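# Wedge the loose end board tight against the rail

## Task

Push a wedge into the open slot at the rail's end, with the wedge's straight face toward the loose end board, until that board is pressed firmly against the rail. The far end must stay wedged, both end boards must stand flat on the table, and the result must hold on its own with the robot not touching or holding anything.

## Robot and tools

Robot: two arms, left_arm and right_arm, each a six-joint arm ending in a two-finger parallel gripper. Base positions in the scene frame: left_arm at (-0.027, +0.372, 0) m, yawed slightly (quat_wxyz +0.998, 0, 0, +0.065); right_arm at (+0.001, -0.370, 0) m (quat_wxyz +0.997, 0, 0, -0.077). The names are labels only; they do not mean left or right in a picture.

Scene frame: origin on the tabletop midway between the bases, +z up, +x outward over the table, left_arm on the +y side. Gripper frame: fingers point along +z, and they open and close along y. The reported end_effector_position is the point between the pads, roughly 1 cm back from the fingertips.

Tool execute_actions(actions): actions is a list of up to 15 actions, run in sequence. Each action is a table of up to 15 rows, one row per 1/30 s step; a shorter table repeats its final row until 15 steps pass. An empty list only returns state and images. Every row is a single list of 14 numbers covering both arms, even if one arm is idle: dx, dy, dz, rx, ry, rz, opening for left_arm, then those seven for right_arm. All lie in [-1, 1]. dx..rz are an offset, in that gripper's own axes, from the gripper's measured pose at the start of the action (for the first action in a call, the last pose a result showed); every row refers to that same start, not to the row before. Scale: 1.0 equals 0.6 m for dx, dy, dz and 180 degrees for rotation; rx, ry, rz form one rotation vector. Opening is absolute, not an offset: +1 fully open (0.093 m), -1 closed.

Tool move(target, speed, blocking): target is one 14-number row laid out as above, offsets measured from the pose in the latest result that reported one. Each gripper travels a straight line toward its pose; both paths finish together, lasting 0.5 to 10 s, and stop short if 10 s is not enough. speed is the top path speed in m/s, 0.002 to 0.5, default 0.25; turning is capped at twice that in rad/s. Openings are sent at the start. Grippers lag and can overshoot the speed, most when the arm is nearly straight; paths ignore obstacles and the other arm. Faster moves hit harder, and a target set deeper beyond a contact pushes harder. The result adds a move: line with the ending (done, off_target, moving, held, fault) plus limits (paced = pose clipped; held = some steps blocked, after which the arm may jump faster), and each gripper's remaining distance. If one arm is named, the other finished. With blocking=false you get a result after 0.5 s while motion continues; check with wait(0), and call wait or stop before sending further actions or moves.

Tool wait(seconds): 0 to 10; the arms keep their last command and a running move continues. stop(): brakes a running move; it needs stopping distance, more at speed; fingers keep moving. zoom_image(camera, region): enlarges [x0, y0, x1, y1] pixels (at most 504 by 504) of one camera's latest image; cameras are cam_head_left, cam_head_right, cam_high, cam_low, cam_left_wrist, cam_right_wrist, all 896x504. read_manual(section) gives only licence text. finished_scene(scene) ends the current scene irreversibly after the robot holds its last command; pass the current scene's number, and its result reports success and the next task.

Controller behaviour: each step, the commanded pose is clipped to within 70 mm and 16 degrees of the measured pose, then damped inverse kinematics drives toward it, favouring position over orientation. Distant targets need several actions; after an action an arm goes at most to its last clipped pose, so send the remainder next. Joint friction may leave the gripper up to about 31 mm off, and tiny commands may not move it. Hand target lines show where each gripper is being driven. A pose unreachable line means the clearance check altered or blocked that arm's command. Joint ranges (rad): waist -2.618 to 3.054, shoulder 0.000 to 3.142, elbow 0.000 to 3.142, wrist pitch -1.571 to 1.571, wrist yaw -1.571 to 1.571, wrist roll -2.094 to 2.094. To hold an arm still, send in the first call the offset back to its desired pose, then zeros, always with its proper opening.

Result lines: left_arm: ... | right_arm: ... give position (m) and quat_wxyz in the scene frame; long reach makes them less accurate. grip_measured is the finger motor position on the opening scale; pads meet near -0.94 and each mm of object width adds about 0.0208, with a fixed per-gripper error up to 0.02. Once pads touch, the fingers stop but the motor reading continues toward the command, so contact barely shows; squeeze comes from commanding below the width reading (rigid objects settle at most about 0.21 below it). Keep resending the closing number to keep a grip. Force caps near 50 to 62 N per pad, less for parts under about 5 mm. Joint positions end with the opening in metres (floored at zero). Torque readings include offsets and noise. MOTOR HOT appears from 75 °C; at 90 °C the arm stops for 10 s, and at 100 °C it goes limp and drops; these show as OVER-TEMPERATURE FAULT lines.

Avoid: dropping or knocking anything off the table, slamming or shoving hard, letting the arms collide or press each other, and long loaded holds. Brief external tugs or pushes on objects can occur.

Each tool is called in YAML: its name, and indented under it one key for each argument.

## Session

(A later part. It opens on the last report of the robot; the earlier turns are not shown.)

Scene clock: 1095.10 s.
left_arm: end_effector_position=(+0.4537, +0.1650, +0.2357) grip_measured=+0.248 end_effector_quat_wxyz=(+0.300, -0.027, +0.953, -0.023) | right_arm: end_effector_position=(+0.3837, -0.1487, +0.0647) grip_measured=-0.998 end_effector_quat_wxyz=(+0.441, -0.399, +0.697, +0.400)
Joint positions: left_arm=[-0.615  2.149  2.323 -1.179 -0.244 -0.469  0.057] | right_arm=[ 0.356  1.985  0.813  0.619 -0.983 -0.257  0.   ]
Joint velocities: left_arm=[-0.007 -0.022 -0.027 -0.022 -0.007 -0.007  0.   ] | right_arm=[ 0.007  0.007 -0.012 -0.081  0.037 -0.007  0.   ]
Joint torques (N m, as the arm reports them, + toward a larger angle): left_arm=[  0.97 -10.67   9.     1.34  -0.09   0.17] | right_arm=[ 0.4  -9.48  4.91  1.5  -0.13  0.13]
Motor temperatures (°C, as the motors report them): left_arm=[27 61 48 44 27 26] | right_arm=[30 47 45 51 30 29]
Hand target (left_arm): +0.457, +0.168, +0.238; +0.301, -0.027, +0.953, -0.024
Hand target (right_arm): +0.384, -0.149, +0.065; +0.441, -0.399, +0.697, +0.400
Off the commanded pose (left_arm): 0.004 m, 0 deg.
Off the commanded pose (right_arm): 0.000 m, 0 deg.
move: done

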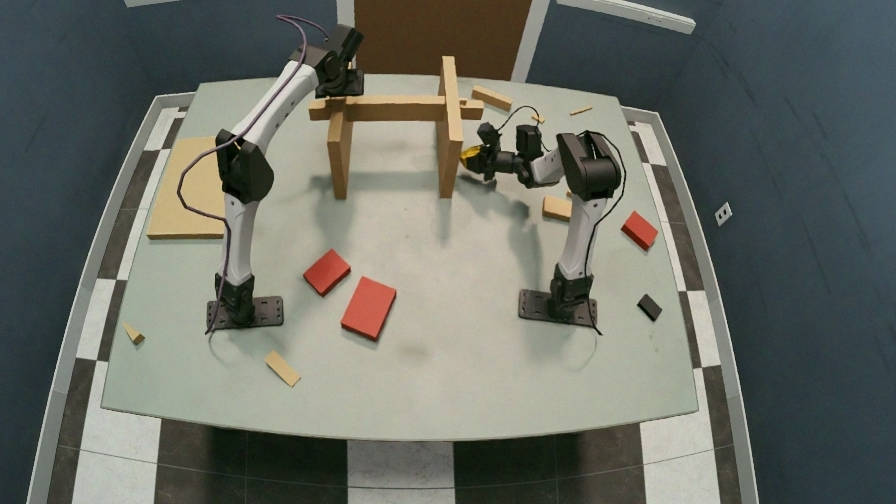

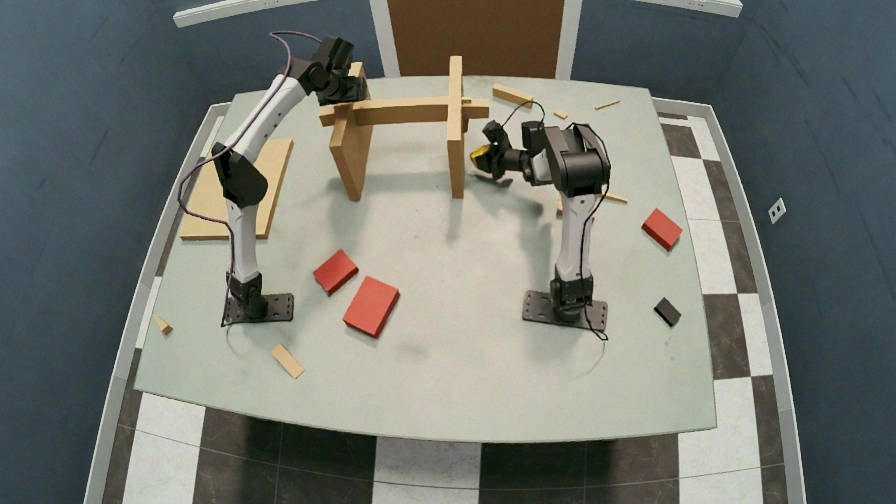

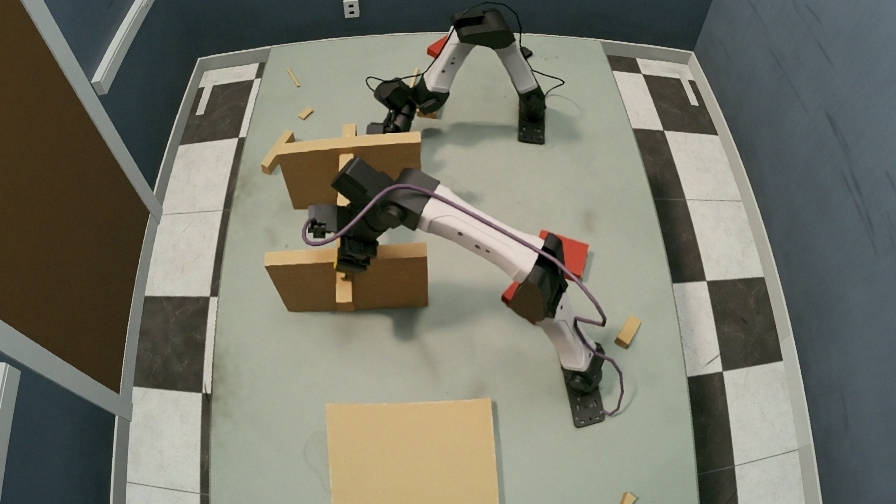

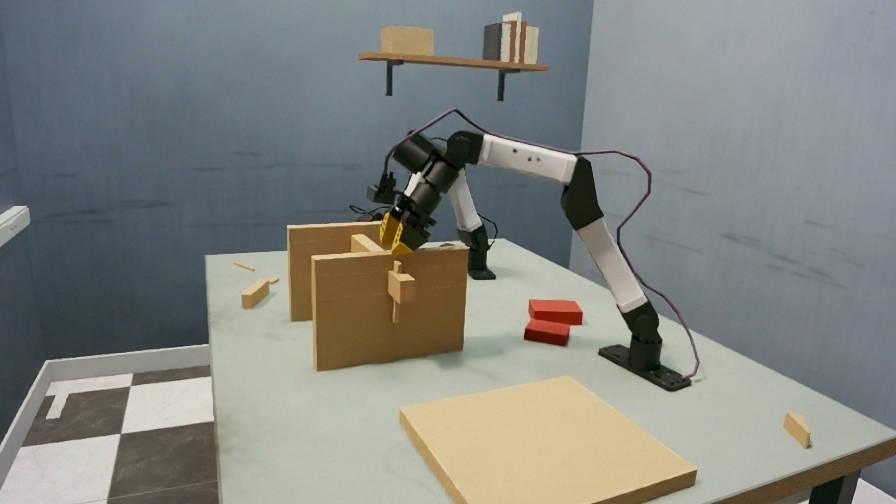

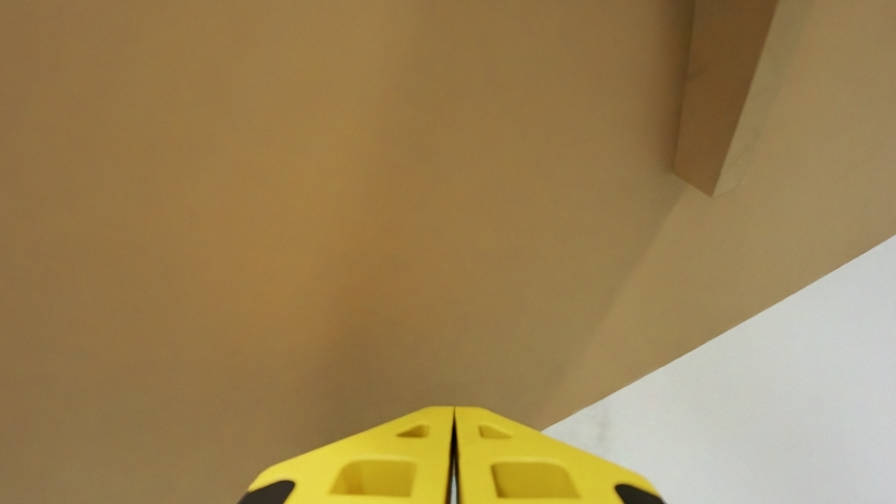

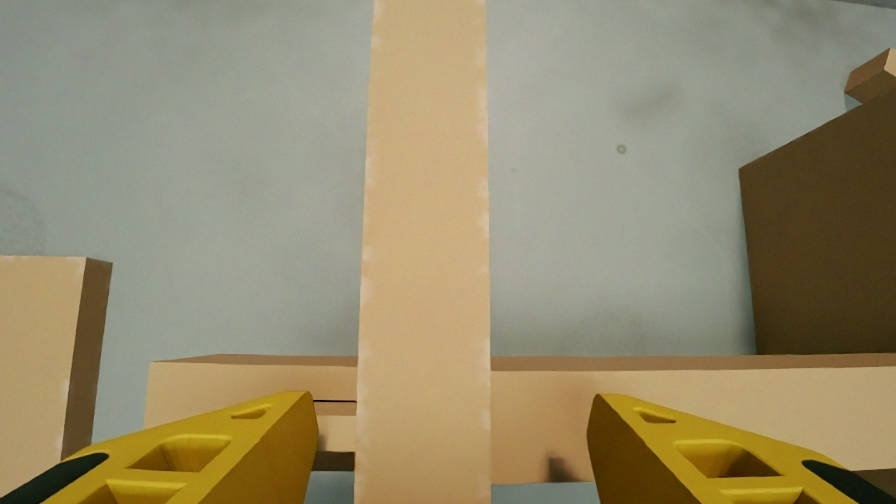

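move:
  target: [0.0161, 0.0052, 0.0291, 0, 0, 0, 0.25, 0, 0, 0, 0, 0, 0, -1]
  speed: 0.03

zoom_image:
  camera: "cam_low"
  region: [340, 200, 470, 330]

Scene clock: 1113.07 s.
left_arm: end_effector_position=(+0.4528, +0.1662, +0.2215) grip_measured=+0.248 end_effector_quat_wxyz=(+0.299, -0.027, +0.954, -0.021) | right_arm: end_effector_position=(+0.3837, -0.1487, +0.0647) grip_measured=-0.998 end_effector_quat_wxyz=(+0.441, -0.399, +0.697, +0.400)
Joint positions: left_arm=[-0.615  2.112  2.204 -1.1   -0.248 -0.469  0.057] | right_arm=[ 0.356  1.985  0.813  0.619 -0.983 -0.257  0.   ]
Joint velocities: left_arm=[-0.002 -0.022 -0.012  0.037 -0.022  0.007  0.001] | right_arm=[ 0.012  0.007 -0.012  0.037  0.037  0.037  0.   ]
Joint torques (N m, as the arm reports them, + toward a larger angle): left_arm=[  0.73 -11.59   5.21   1.68  -0.03   0.16] | right_arm=[ 0.4  -9.49  4.92  1.5  -0.13  0.13]
Motor temperatures (°C, as the motors report them): left_arm=[27 64 48 43 27 26] | right_arm=[30 47 45 51 30 29]
Hand target (left_arm): +0.456, +0.167, +0.216; +0.299, -0.027, +0.953, -0.023
Hand target (right_arm): +0.384, -0.149, +0.065; +0.441, -0.399, +0.697, +0.400
Off the commanded pose (left_arm): 0.007 m, 0 deg.
Off the commanded pose (right_arm): 0.000 m, 0 deg.
move: done

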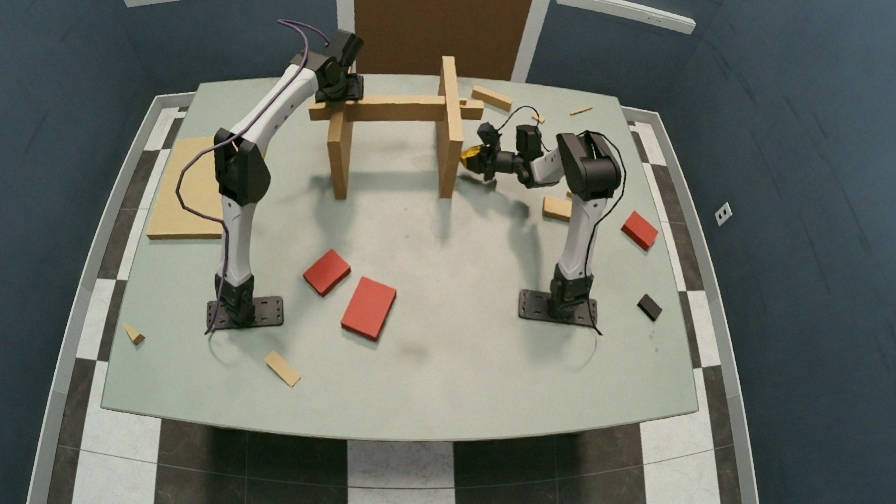

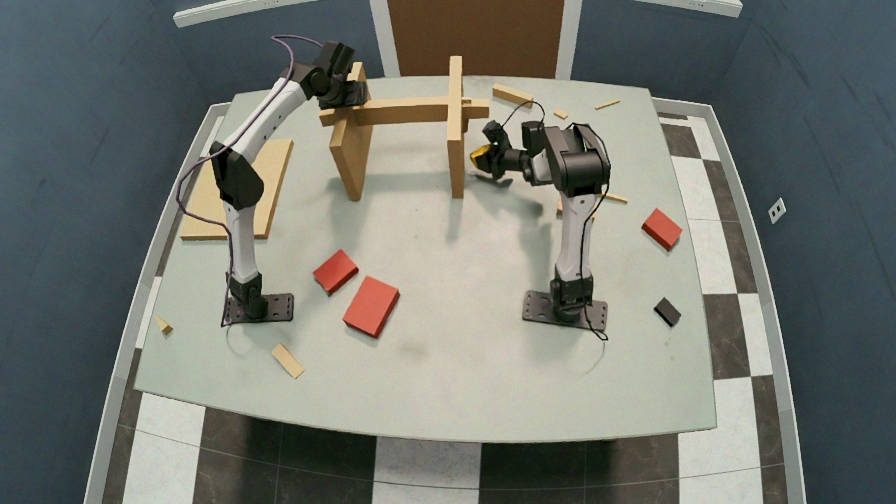

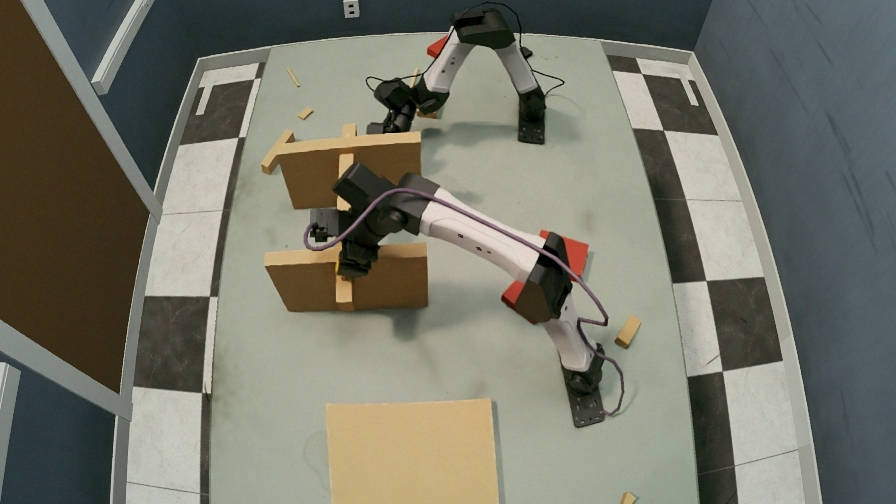

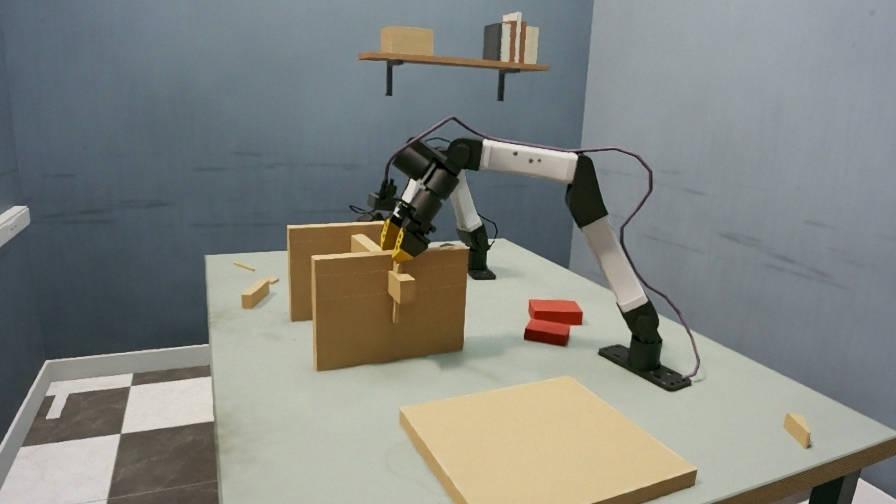

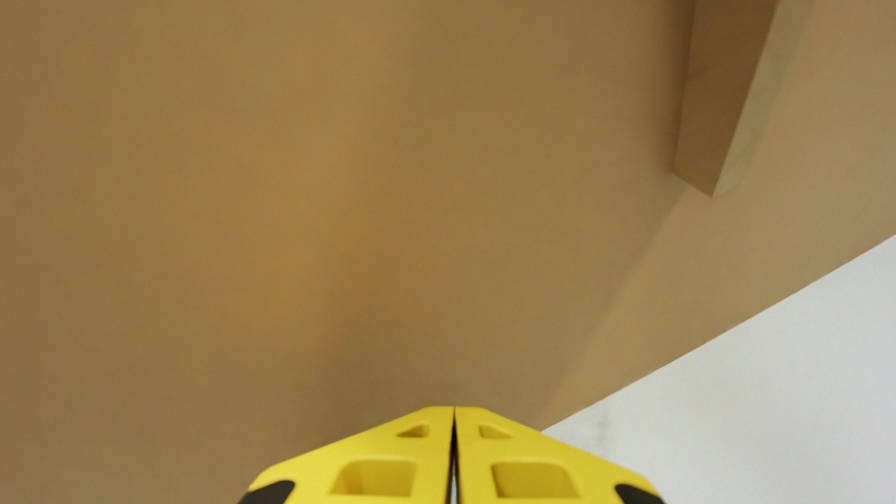

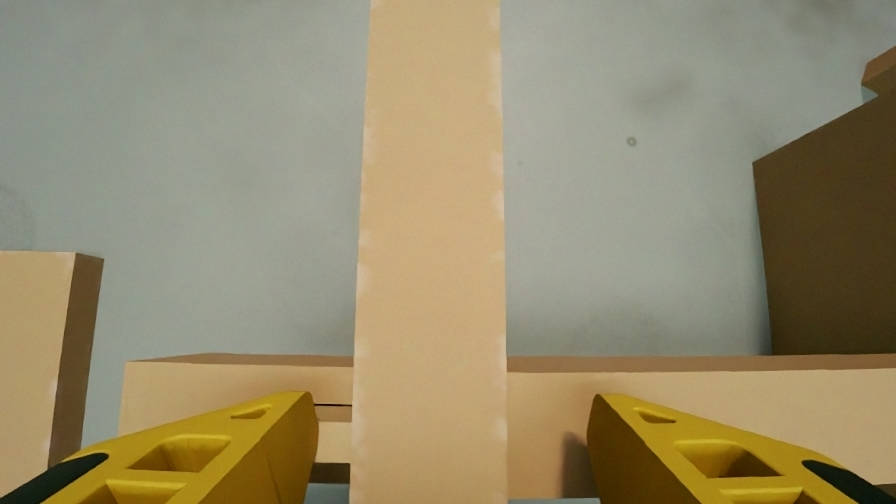

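Region (340, 200, 470, 330) of cam_low's 896x504 image, scaled by 3.877, with more detail than that image has.

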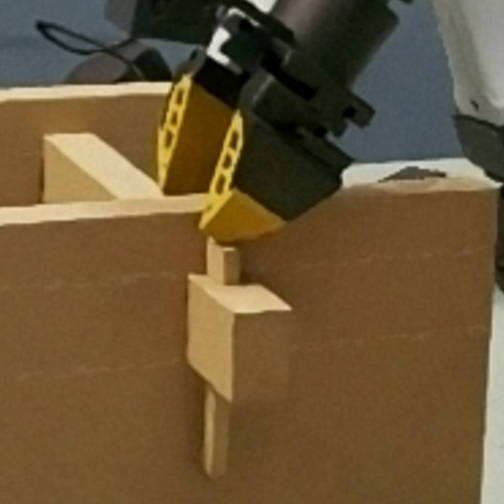

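move:
  target: [0.021, 0.0041, 0.039, 0, 0, 0, 0.25, 0, 0, 0, 0, 0, 0, -1]
  speed: 0.015

zoom_image:
  camera: "cam_low"
  region: [340, 200, 470, 330]

Scene clock: 1121.63 s.
left_arm: end_effector_position=(+0.4527, +0.1668, +0.2204) grip_measured=+0.248 end_effector_quat_wxyz=(+0.317, -0.030, +0.947, -0.029) | right_arm: end_effector_position=(+0.3837, -0.1487, +0.0647) grip_measured=-0.998 end_effector_quat_wxyz=(+0.441, -0.399, +0.697, +0.400)
Joint positions: left_arm=[-0.615  2.056  2.091 -1.001 -0.251 -0.469  0.057] | right_arm=[ 0.356  1.985  0.813  0.619 -0.983 -0.257  0.   ]
Joint velocities: left_arm=[ 0.007  0.002 -0.012 -0.051 -0.007 -0.022 -0.001] | right_arm=[-0.002 -0.007  0.012  0.051  0.022 -0.007  0.   ]
Joint torques (N m, as the arm reports them, + toward a larger angle): left_arm=[ 0.62 -9.01  4.22  1.77 -0.04  0.17] | right_arm=[ 0.42 -9.49  4.92  1.5  -0.13  0.13]
Motor temperatures (°C, as the motors report them): left_arm=[27 65 47 44 27 26] | right_arm=[30 47 45 51 30 29]
Hand target (left_arm): +0.455, +0.168, +0.195; +0.299, -0.027, +0.954, -0.021
Hand target (right_arm): +0.384, -0.149, +0.065; +0.441, -0.399, +0.697, +0.400
Off the commanded pose (left_arm): 0.026 m, 2 deg.
Off the commanded pose (right_arm): 0.000 m, 0 deg.
move: off_target (left_arm)

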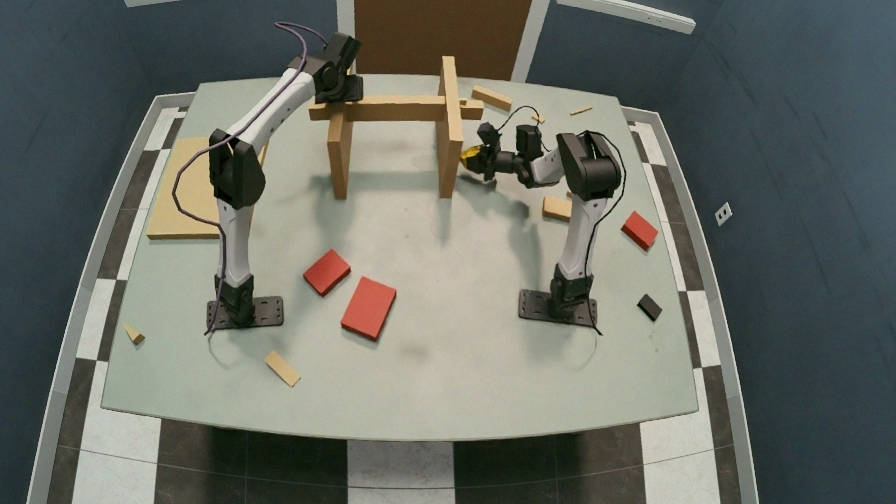

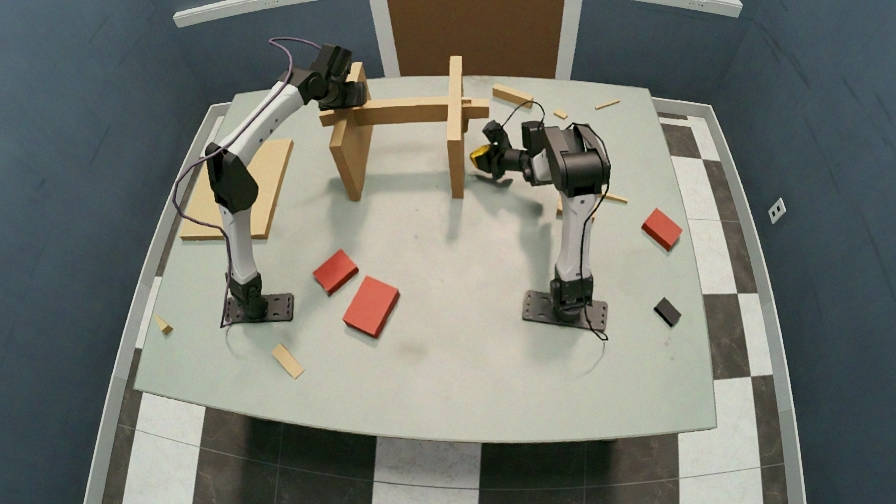

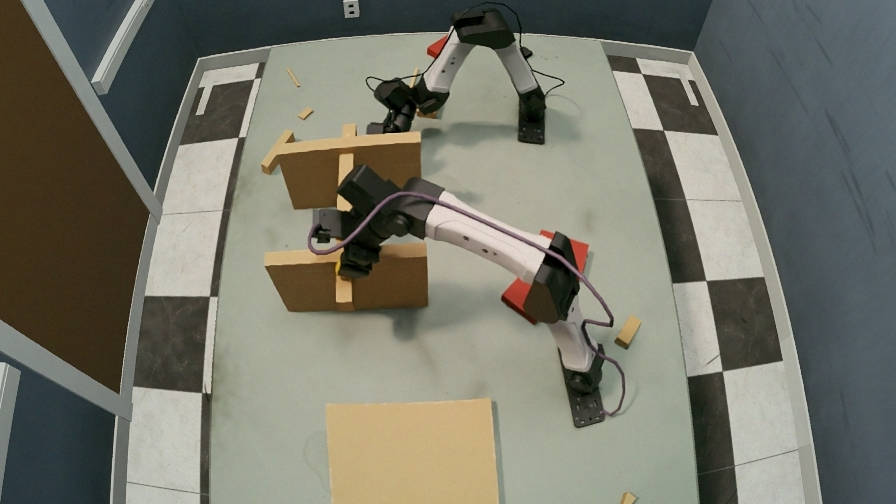

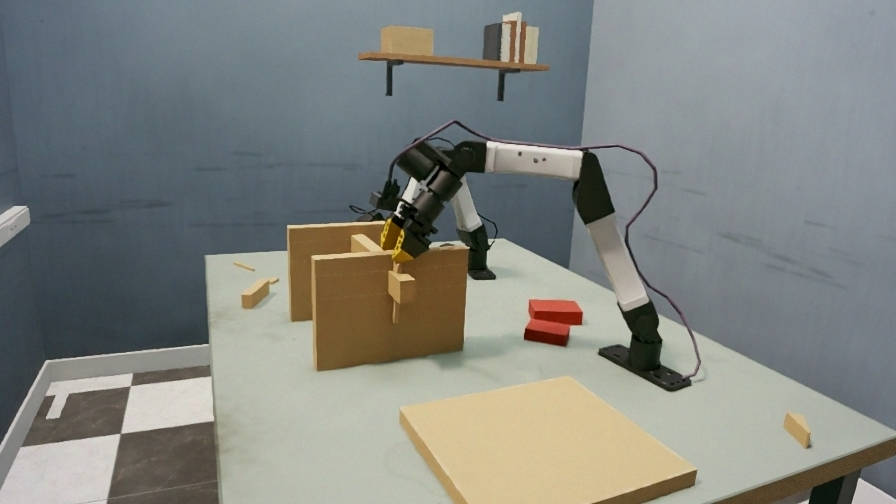

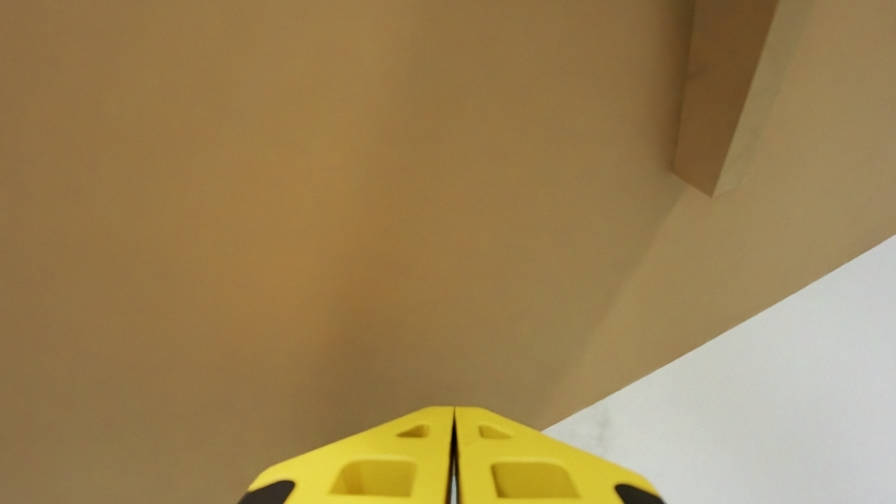

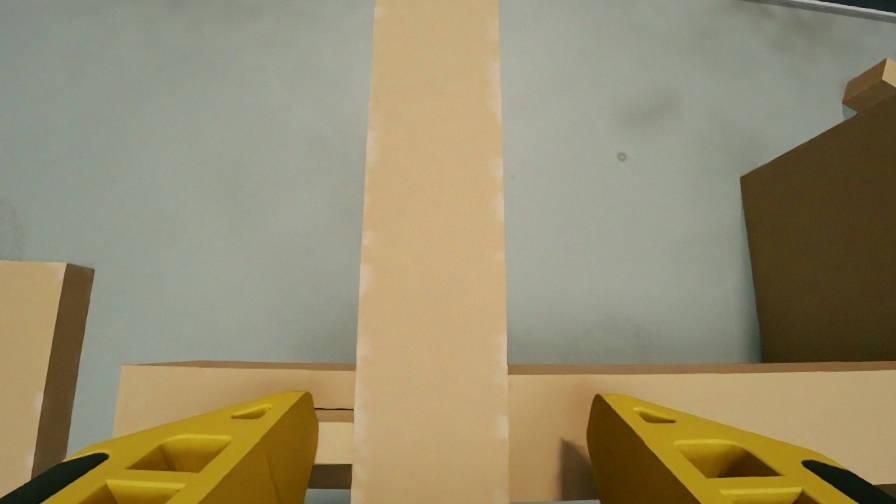

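Region (340, 200, 470, 330) of cam_low's 896x504 image, scaled by 3.877, with more detail than that image has.

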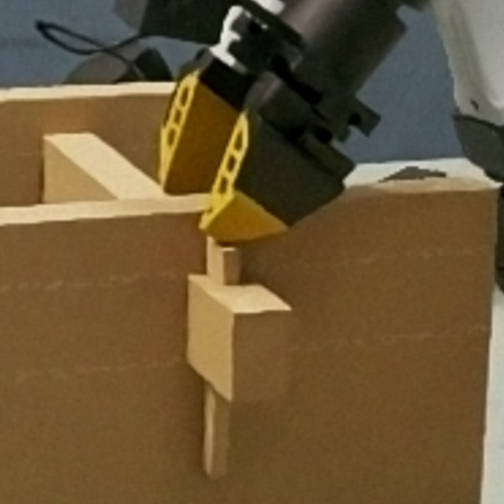

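execute_actions:
  actions:
    - [[0.0252,0.0042,0.0381,0,0.012,0,0.25,0,0,0,0,0,0,-1],[0.0266,0.0044,0.0401,0,0.012,0,0.25,0,0,0,0,0,0,-1],[0.0284,0.0047,0.0429,0,0.012,0,0.25,0,0,0,0,0,0,-1],[0.0298,0.0049,0.045,0,0.012,0,0.25,0,0,0,0,0,0,-1],[0.0311,0.0052,0.0471,0,0.012,0,0.25,0,0,0,0,0,0,-1],[0.0325,0.0054,0.0491,0,0.012,0,0.25,0,0,0,0,0,0,-1],[0.0344,0.0057,0.0519,0,0.012,0,0.25,0,0,0,0,0,0,-1],[0.0357,0.0059,0.054,0,0.012,0,0.25,0,0,0,0,0,0,-1],[0.0371,0.0062,0.0561,0,0.012,0,0.25,0,0,0,0,0,0,-1],[0.0385,0.0064,0.0581,0,0.012,0,0.25,0,0,0,0,0,0,-1],[0.0398,0.0066,0.0602,0,0.012,0,0.25,0,0,0,0,0,0,-1],[0.0417,0.0069,0.063,0,0.012,0,0.25,0,0,0,0,0,0,-1],[0.0431,0.0071,0.065,0,0.012,0,0.25,0,0,0,0,0,0,-1],[0.0444,0.0074,0.0671,0,0.012,0,0.25,0,0,0,0,0,0,-1],[0.0458,0.0076,0.0692,0,0.012,0,0.25,0,0,0,0,0,0,-1]]

wait:
  seconds: 1

zoom_image:
  camera: "cam_low"
  region: [340, 200, 470, 330]

Scene clock: 1152.73 s.
left_arm: end_effector_position=(+0.4527, +0.1670, +0.2194) grip_measured=+0.248 end_effector_quat_wxyz=(+0.338, -0.033, +0.940, -0.041) | right_arm: end_effector_position=(+0.3837, -0.1487, +0.0647) grip_measured=-0.998 end_effector_quat_wxyz=(+0.441, -0.399, +0.697, +0.400)
Joint positions: left_arm=[-0.615  1.998  1.972 -0.889 -0.252 -0.469  0.057] | right_arm=[ 0.356  1.985  0.813  0.619 -0.983 -0.257  0.   ]
Joint velocities: left_arm=[-0.002 -0.095 -0.173  0.168 -0.022  0.022 -0.001] | right_arm=[-0.007 -0.007  0.007  0.007  0.007 -0.022  0.   ]
Joint torques (N m, as the arm reports them, + toward a larger angle): left_arm=[ 1.04 -6.49  3.09  1.57  0.12  0.09] | right_arm=[ 0.39 -9.48  4.92  1.5  -0.13  0.13]
Motor temperatures (°C, as the motors report them): left_arm=[27 64 43 45 27 26] | right_arm=[29 47 44 51 30 29]
Hand target (left_arm): +0.453, +0.169, +0.172; +0.298, -0.030, +0.954, -0.030
Hand target (right_arm): +0.384, -0.149, +0.065; +0.441, -0.399, +0.697, +0.400
Off the commanded pose (left_arm): 0.049 m, 5 deg.
Off the commanded pose (right_arm): 0.000 m, 0 deg.

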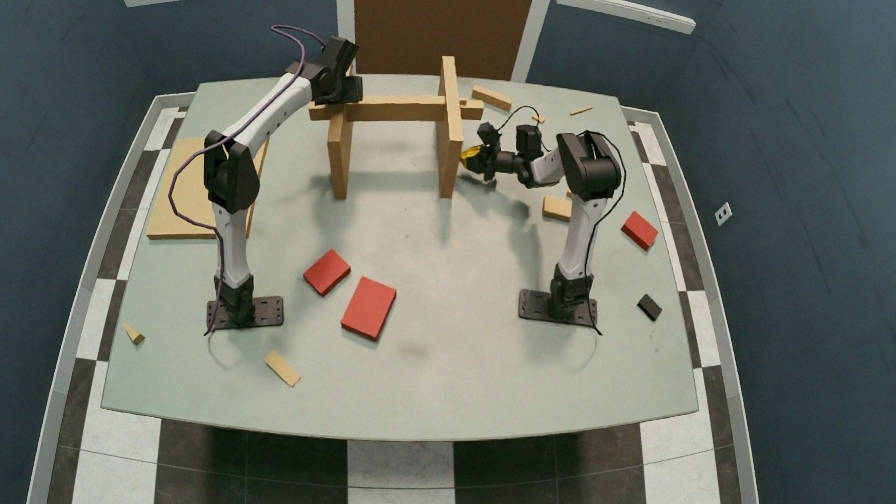

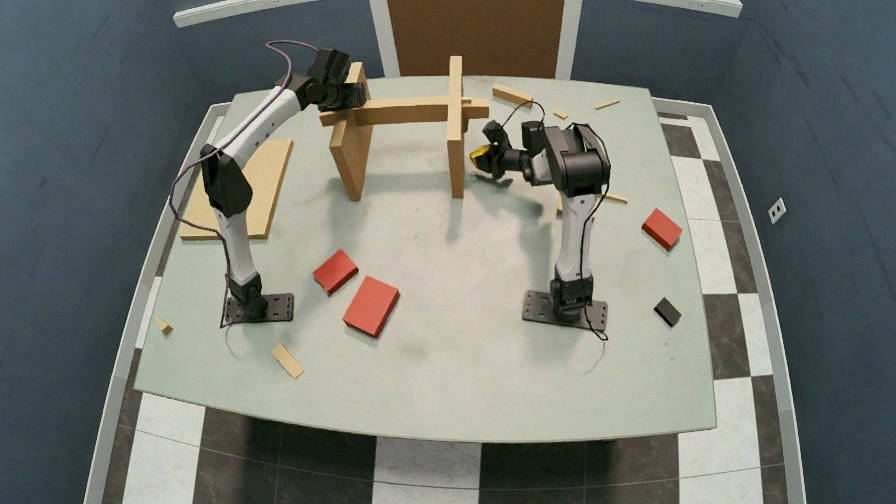

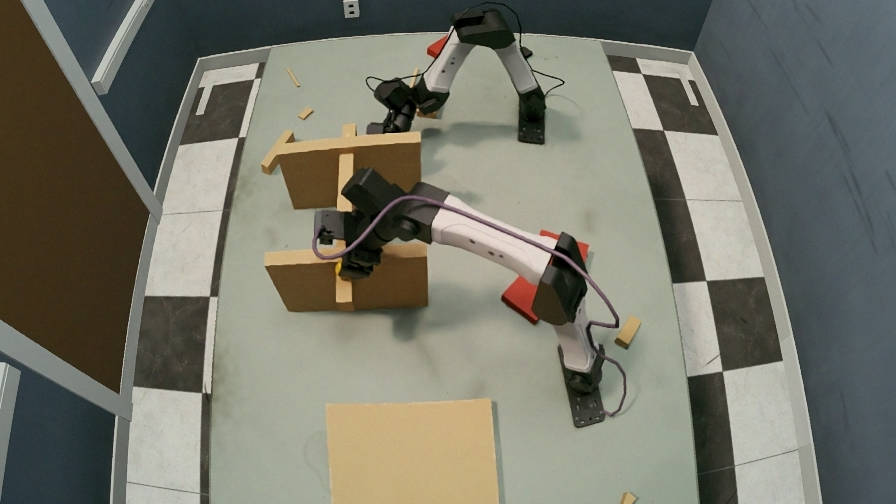

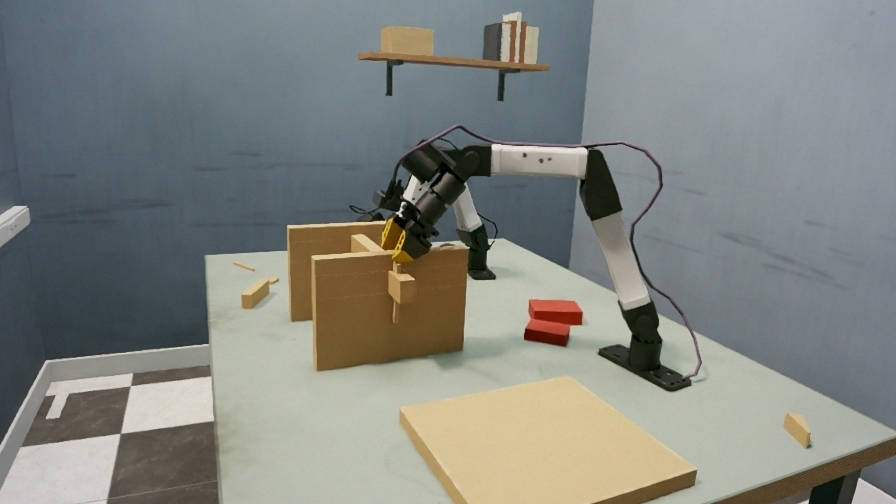

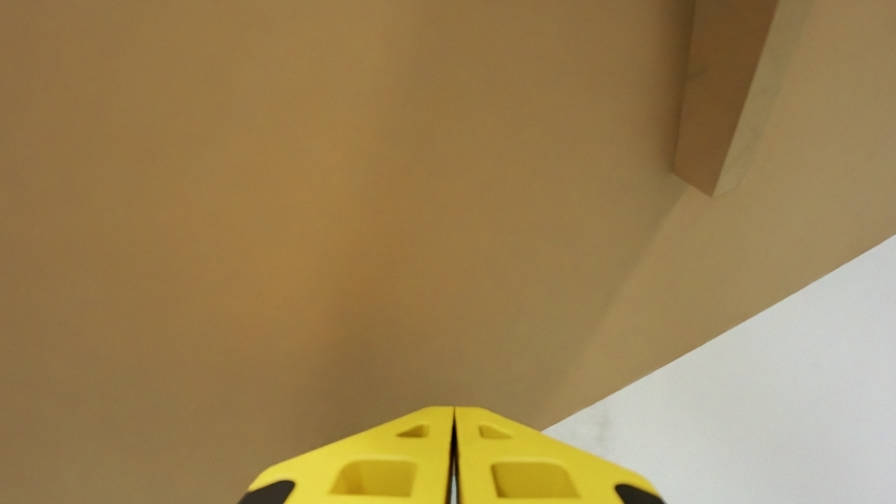

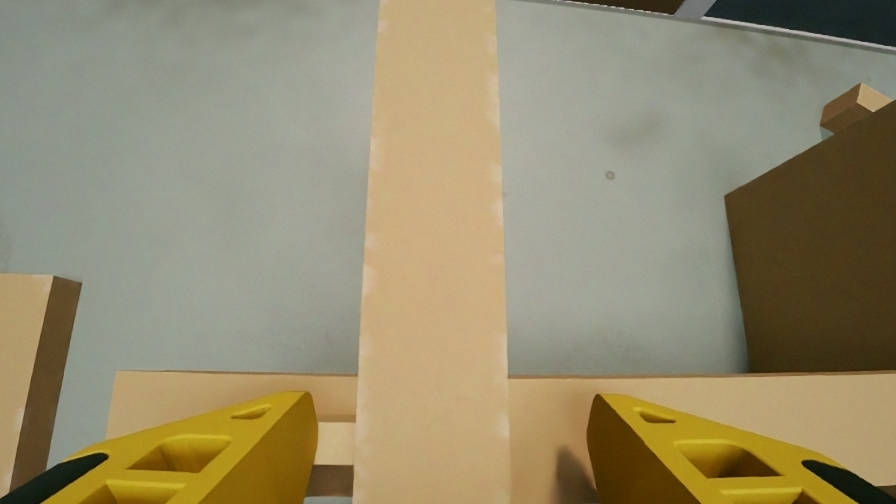

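Scene clock: 1153.73 s.
left_arm: end_effector_position=(+0.4528, +0.1671, +0.2196) grip_measured=+0.248 end_effector_quat_wxyz=(+0.341, -0.034, +0.938, -0.042) | right_arm: end_effector_position=(+0.3837, -0.1487, +0.0647) grip_measured=-0.998 end_effector_quat_wxyz=(+0.441, -0.399, +0.697, +0.400)
Joint positions: left_arm=[-0.615  1.992  1.96  -0.876 -0.253 -0.469  0.057] | right_arm=[ 0.356  1.985  0.813  0.619 -0.983 -0.257  0.   ]
Joint velocities: left_arm=[-0.002  0.012 -0.002 -0.066 -0.007  0.066 -0.002] | right_arm=[-0.012 -0.002  0.002 -0.081 -0.007 -0.081  0.   ]
Joint torques (N m, as the arm reports them, + toward a larger angle): left_arm=[ 1.02 -6.27  3.19  1.81  0.13  0.09] | right_arm=[ 0.41 -9.48  4.91  1.5  -0.12  0.13]
Motor temperatures (°C, as the motors report them): left_arm=[27 64 43 45 27 26] | right_arm=[29 47 44 51 30 29]
Hand target (left_arm): +0.453, +0.169, +0.172; +0.298, -0.030, +0.954, -0.030
Hand target (right_arm): +0.384, -0.149, +0.065; +0.441, -0.399, +0.697, +0.400
Off the commanded pose (left_arm): 0.049 m, 5 deg.
Off the commanded pose (right_arm): 0.000 m, 0 deg.
wait: 1.00 s; at rest by 0.17 s

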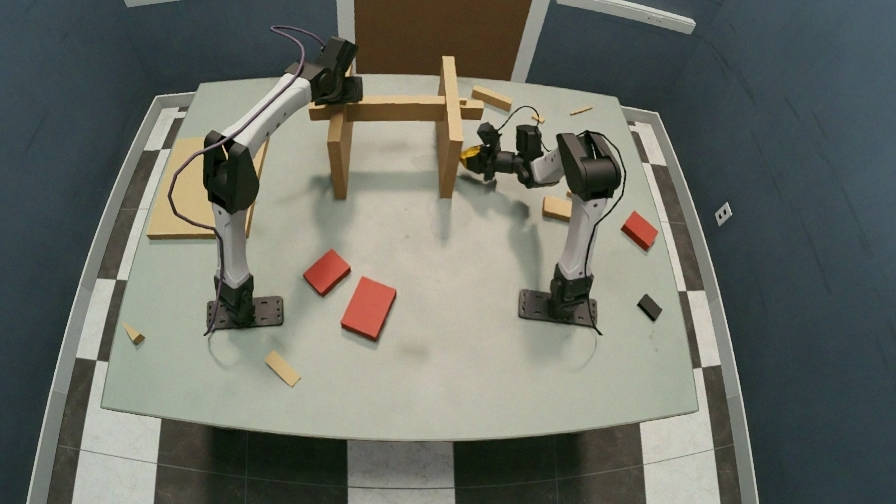

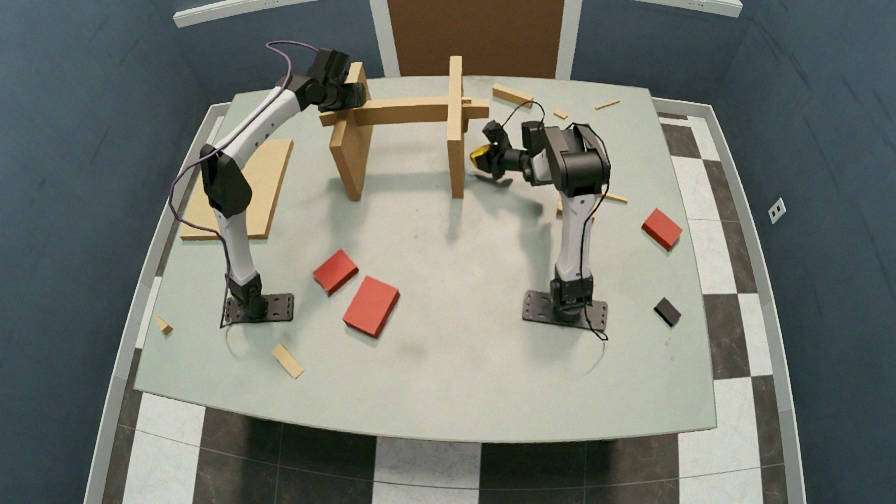

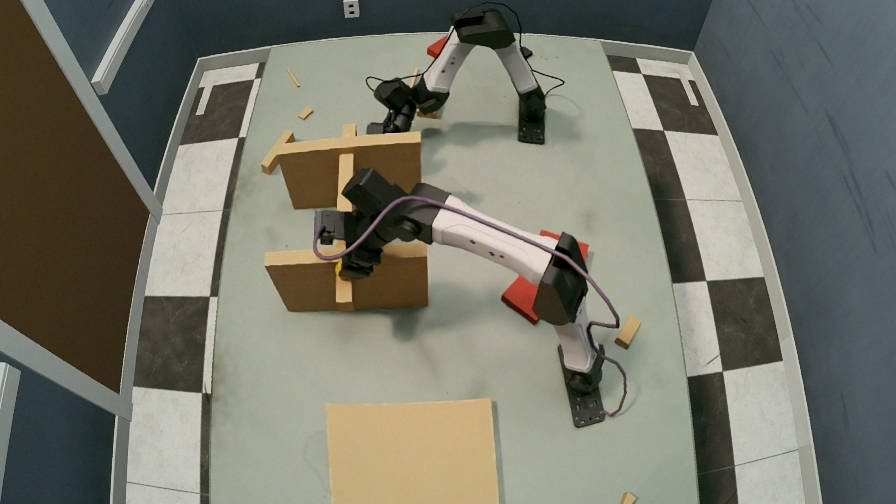

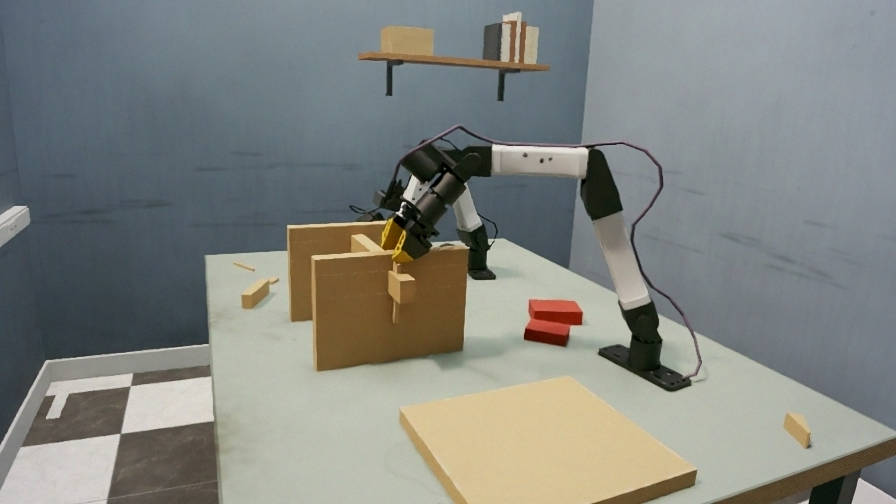

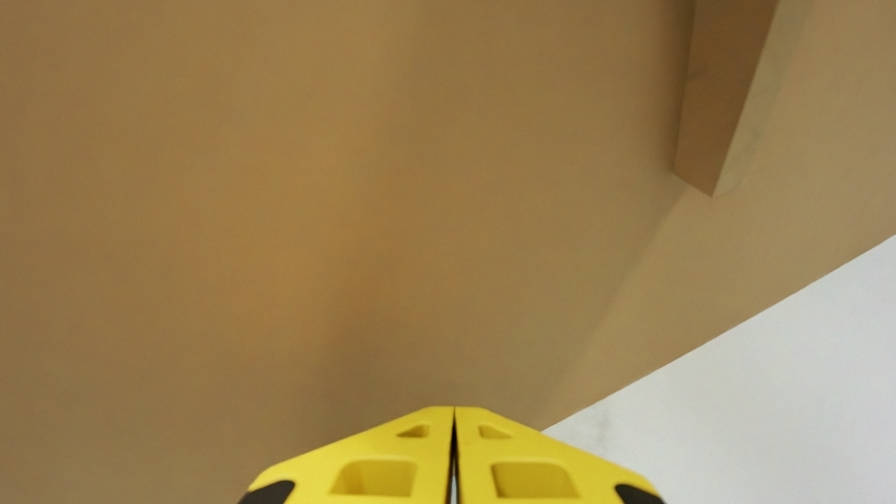

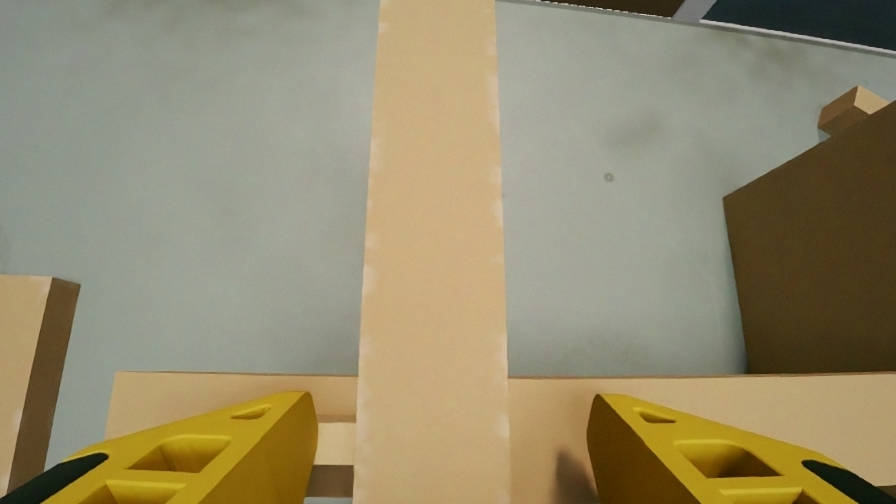

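Region (340, 200, 470, 330) of cam_low's 896x504 image, scaled by 3.877, with more detail than that image has.

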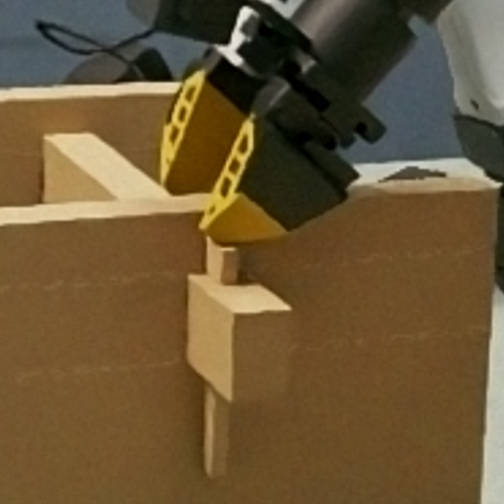

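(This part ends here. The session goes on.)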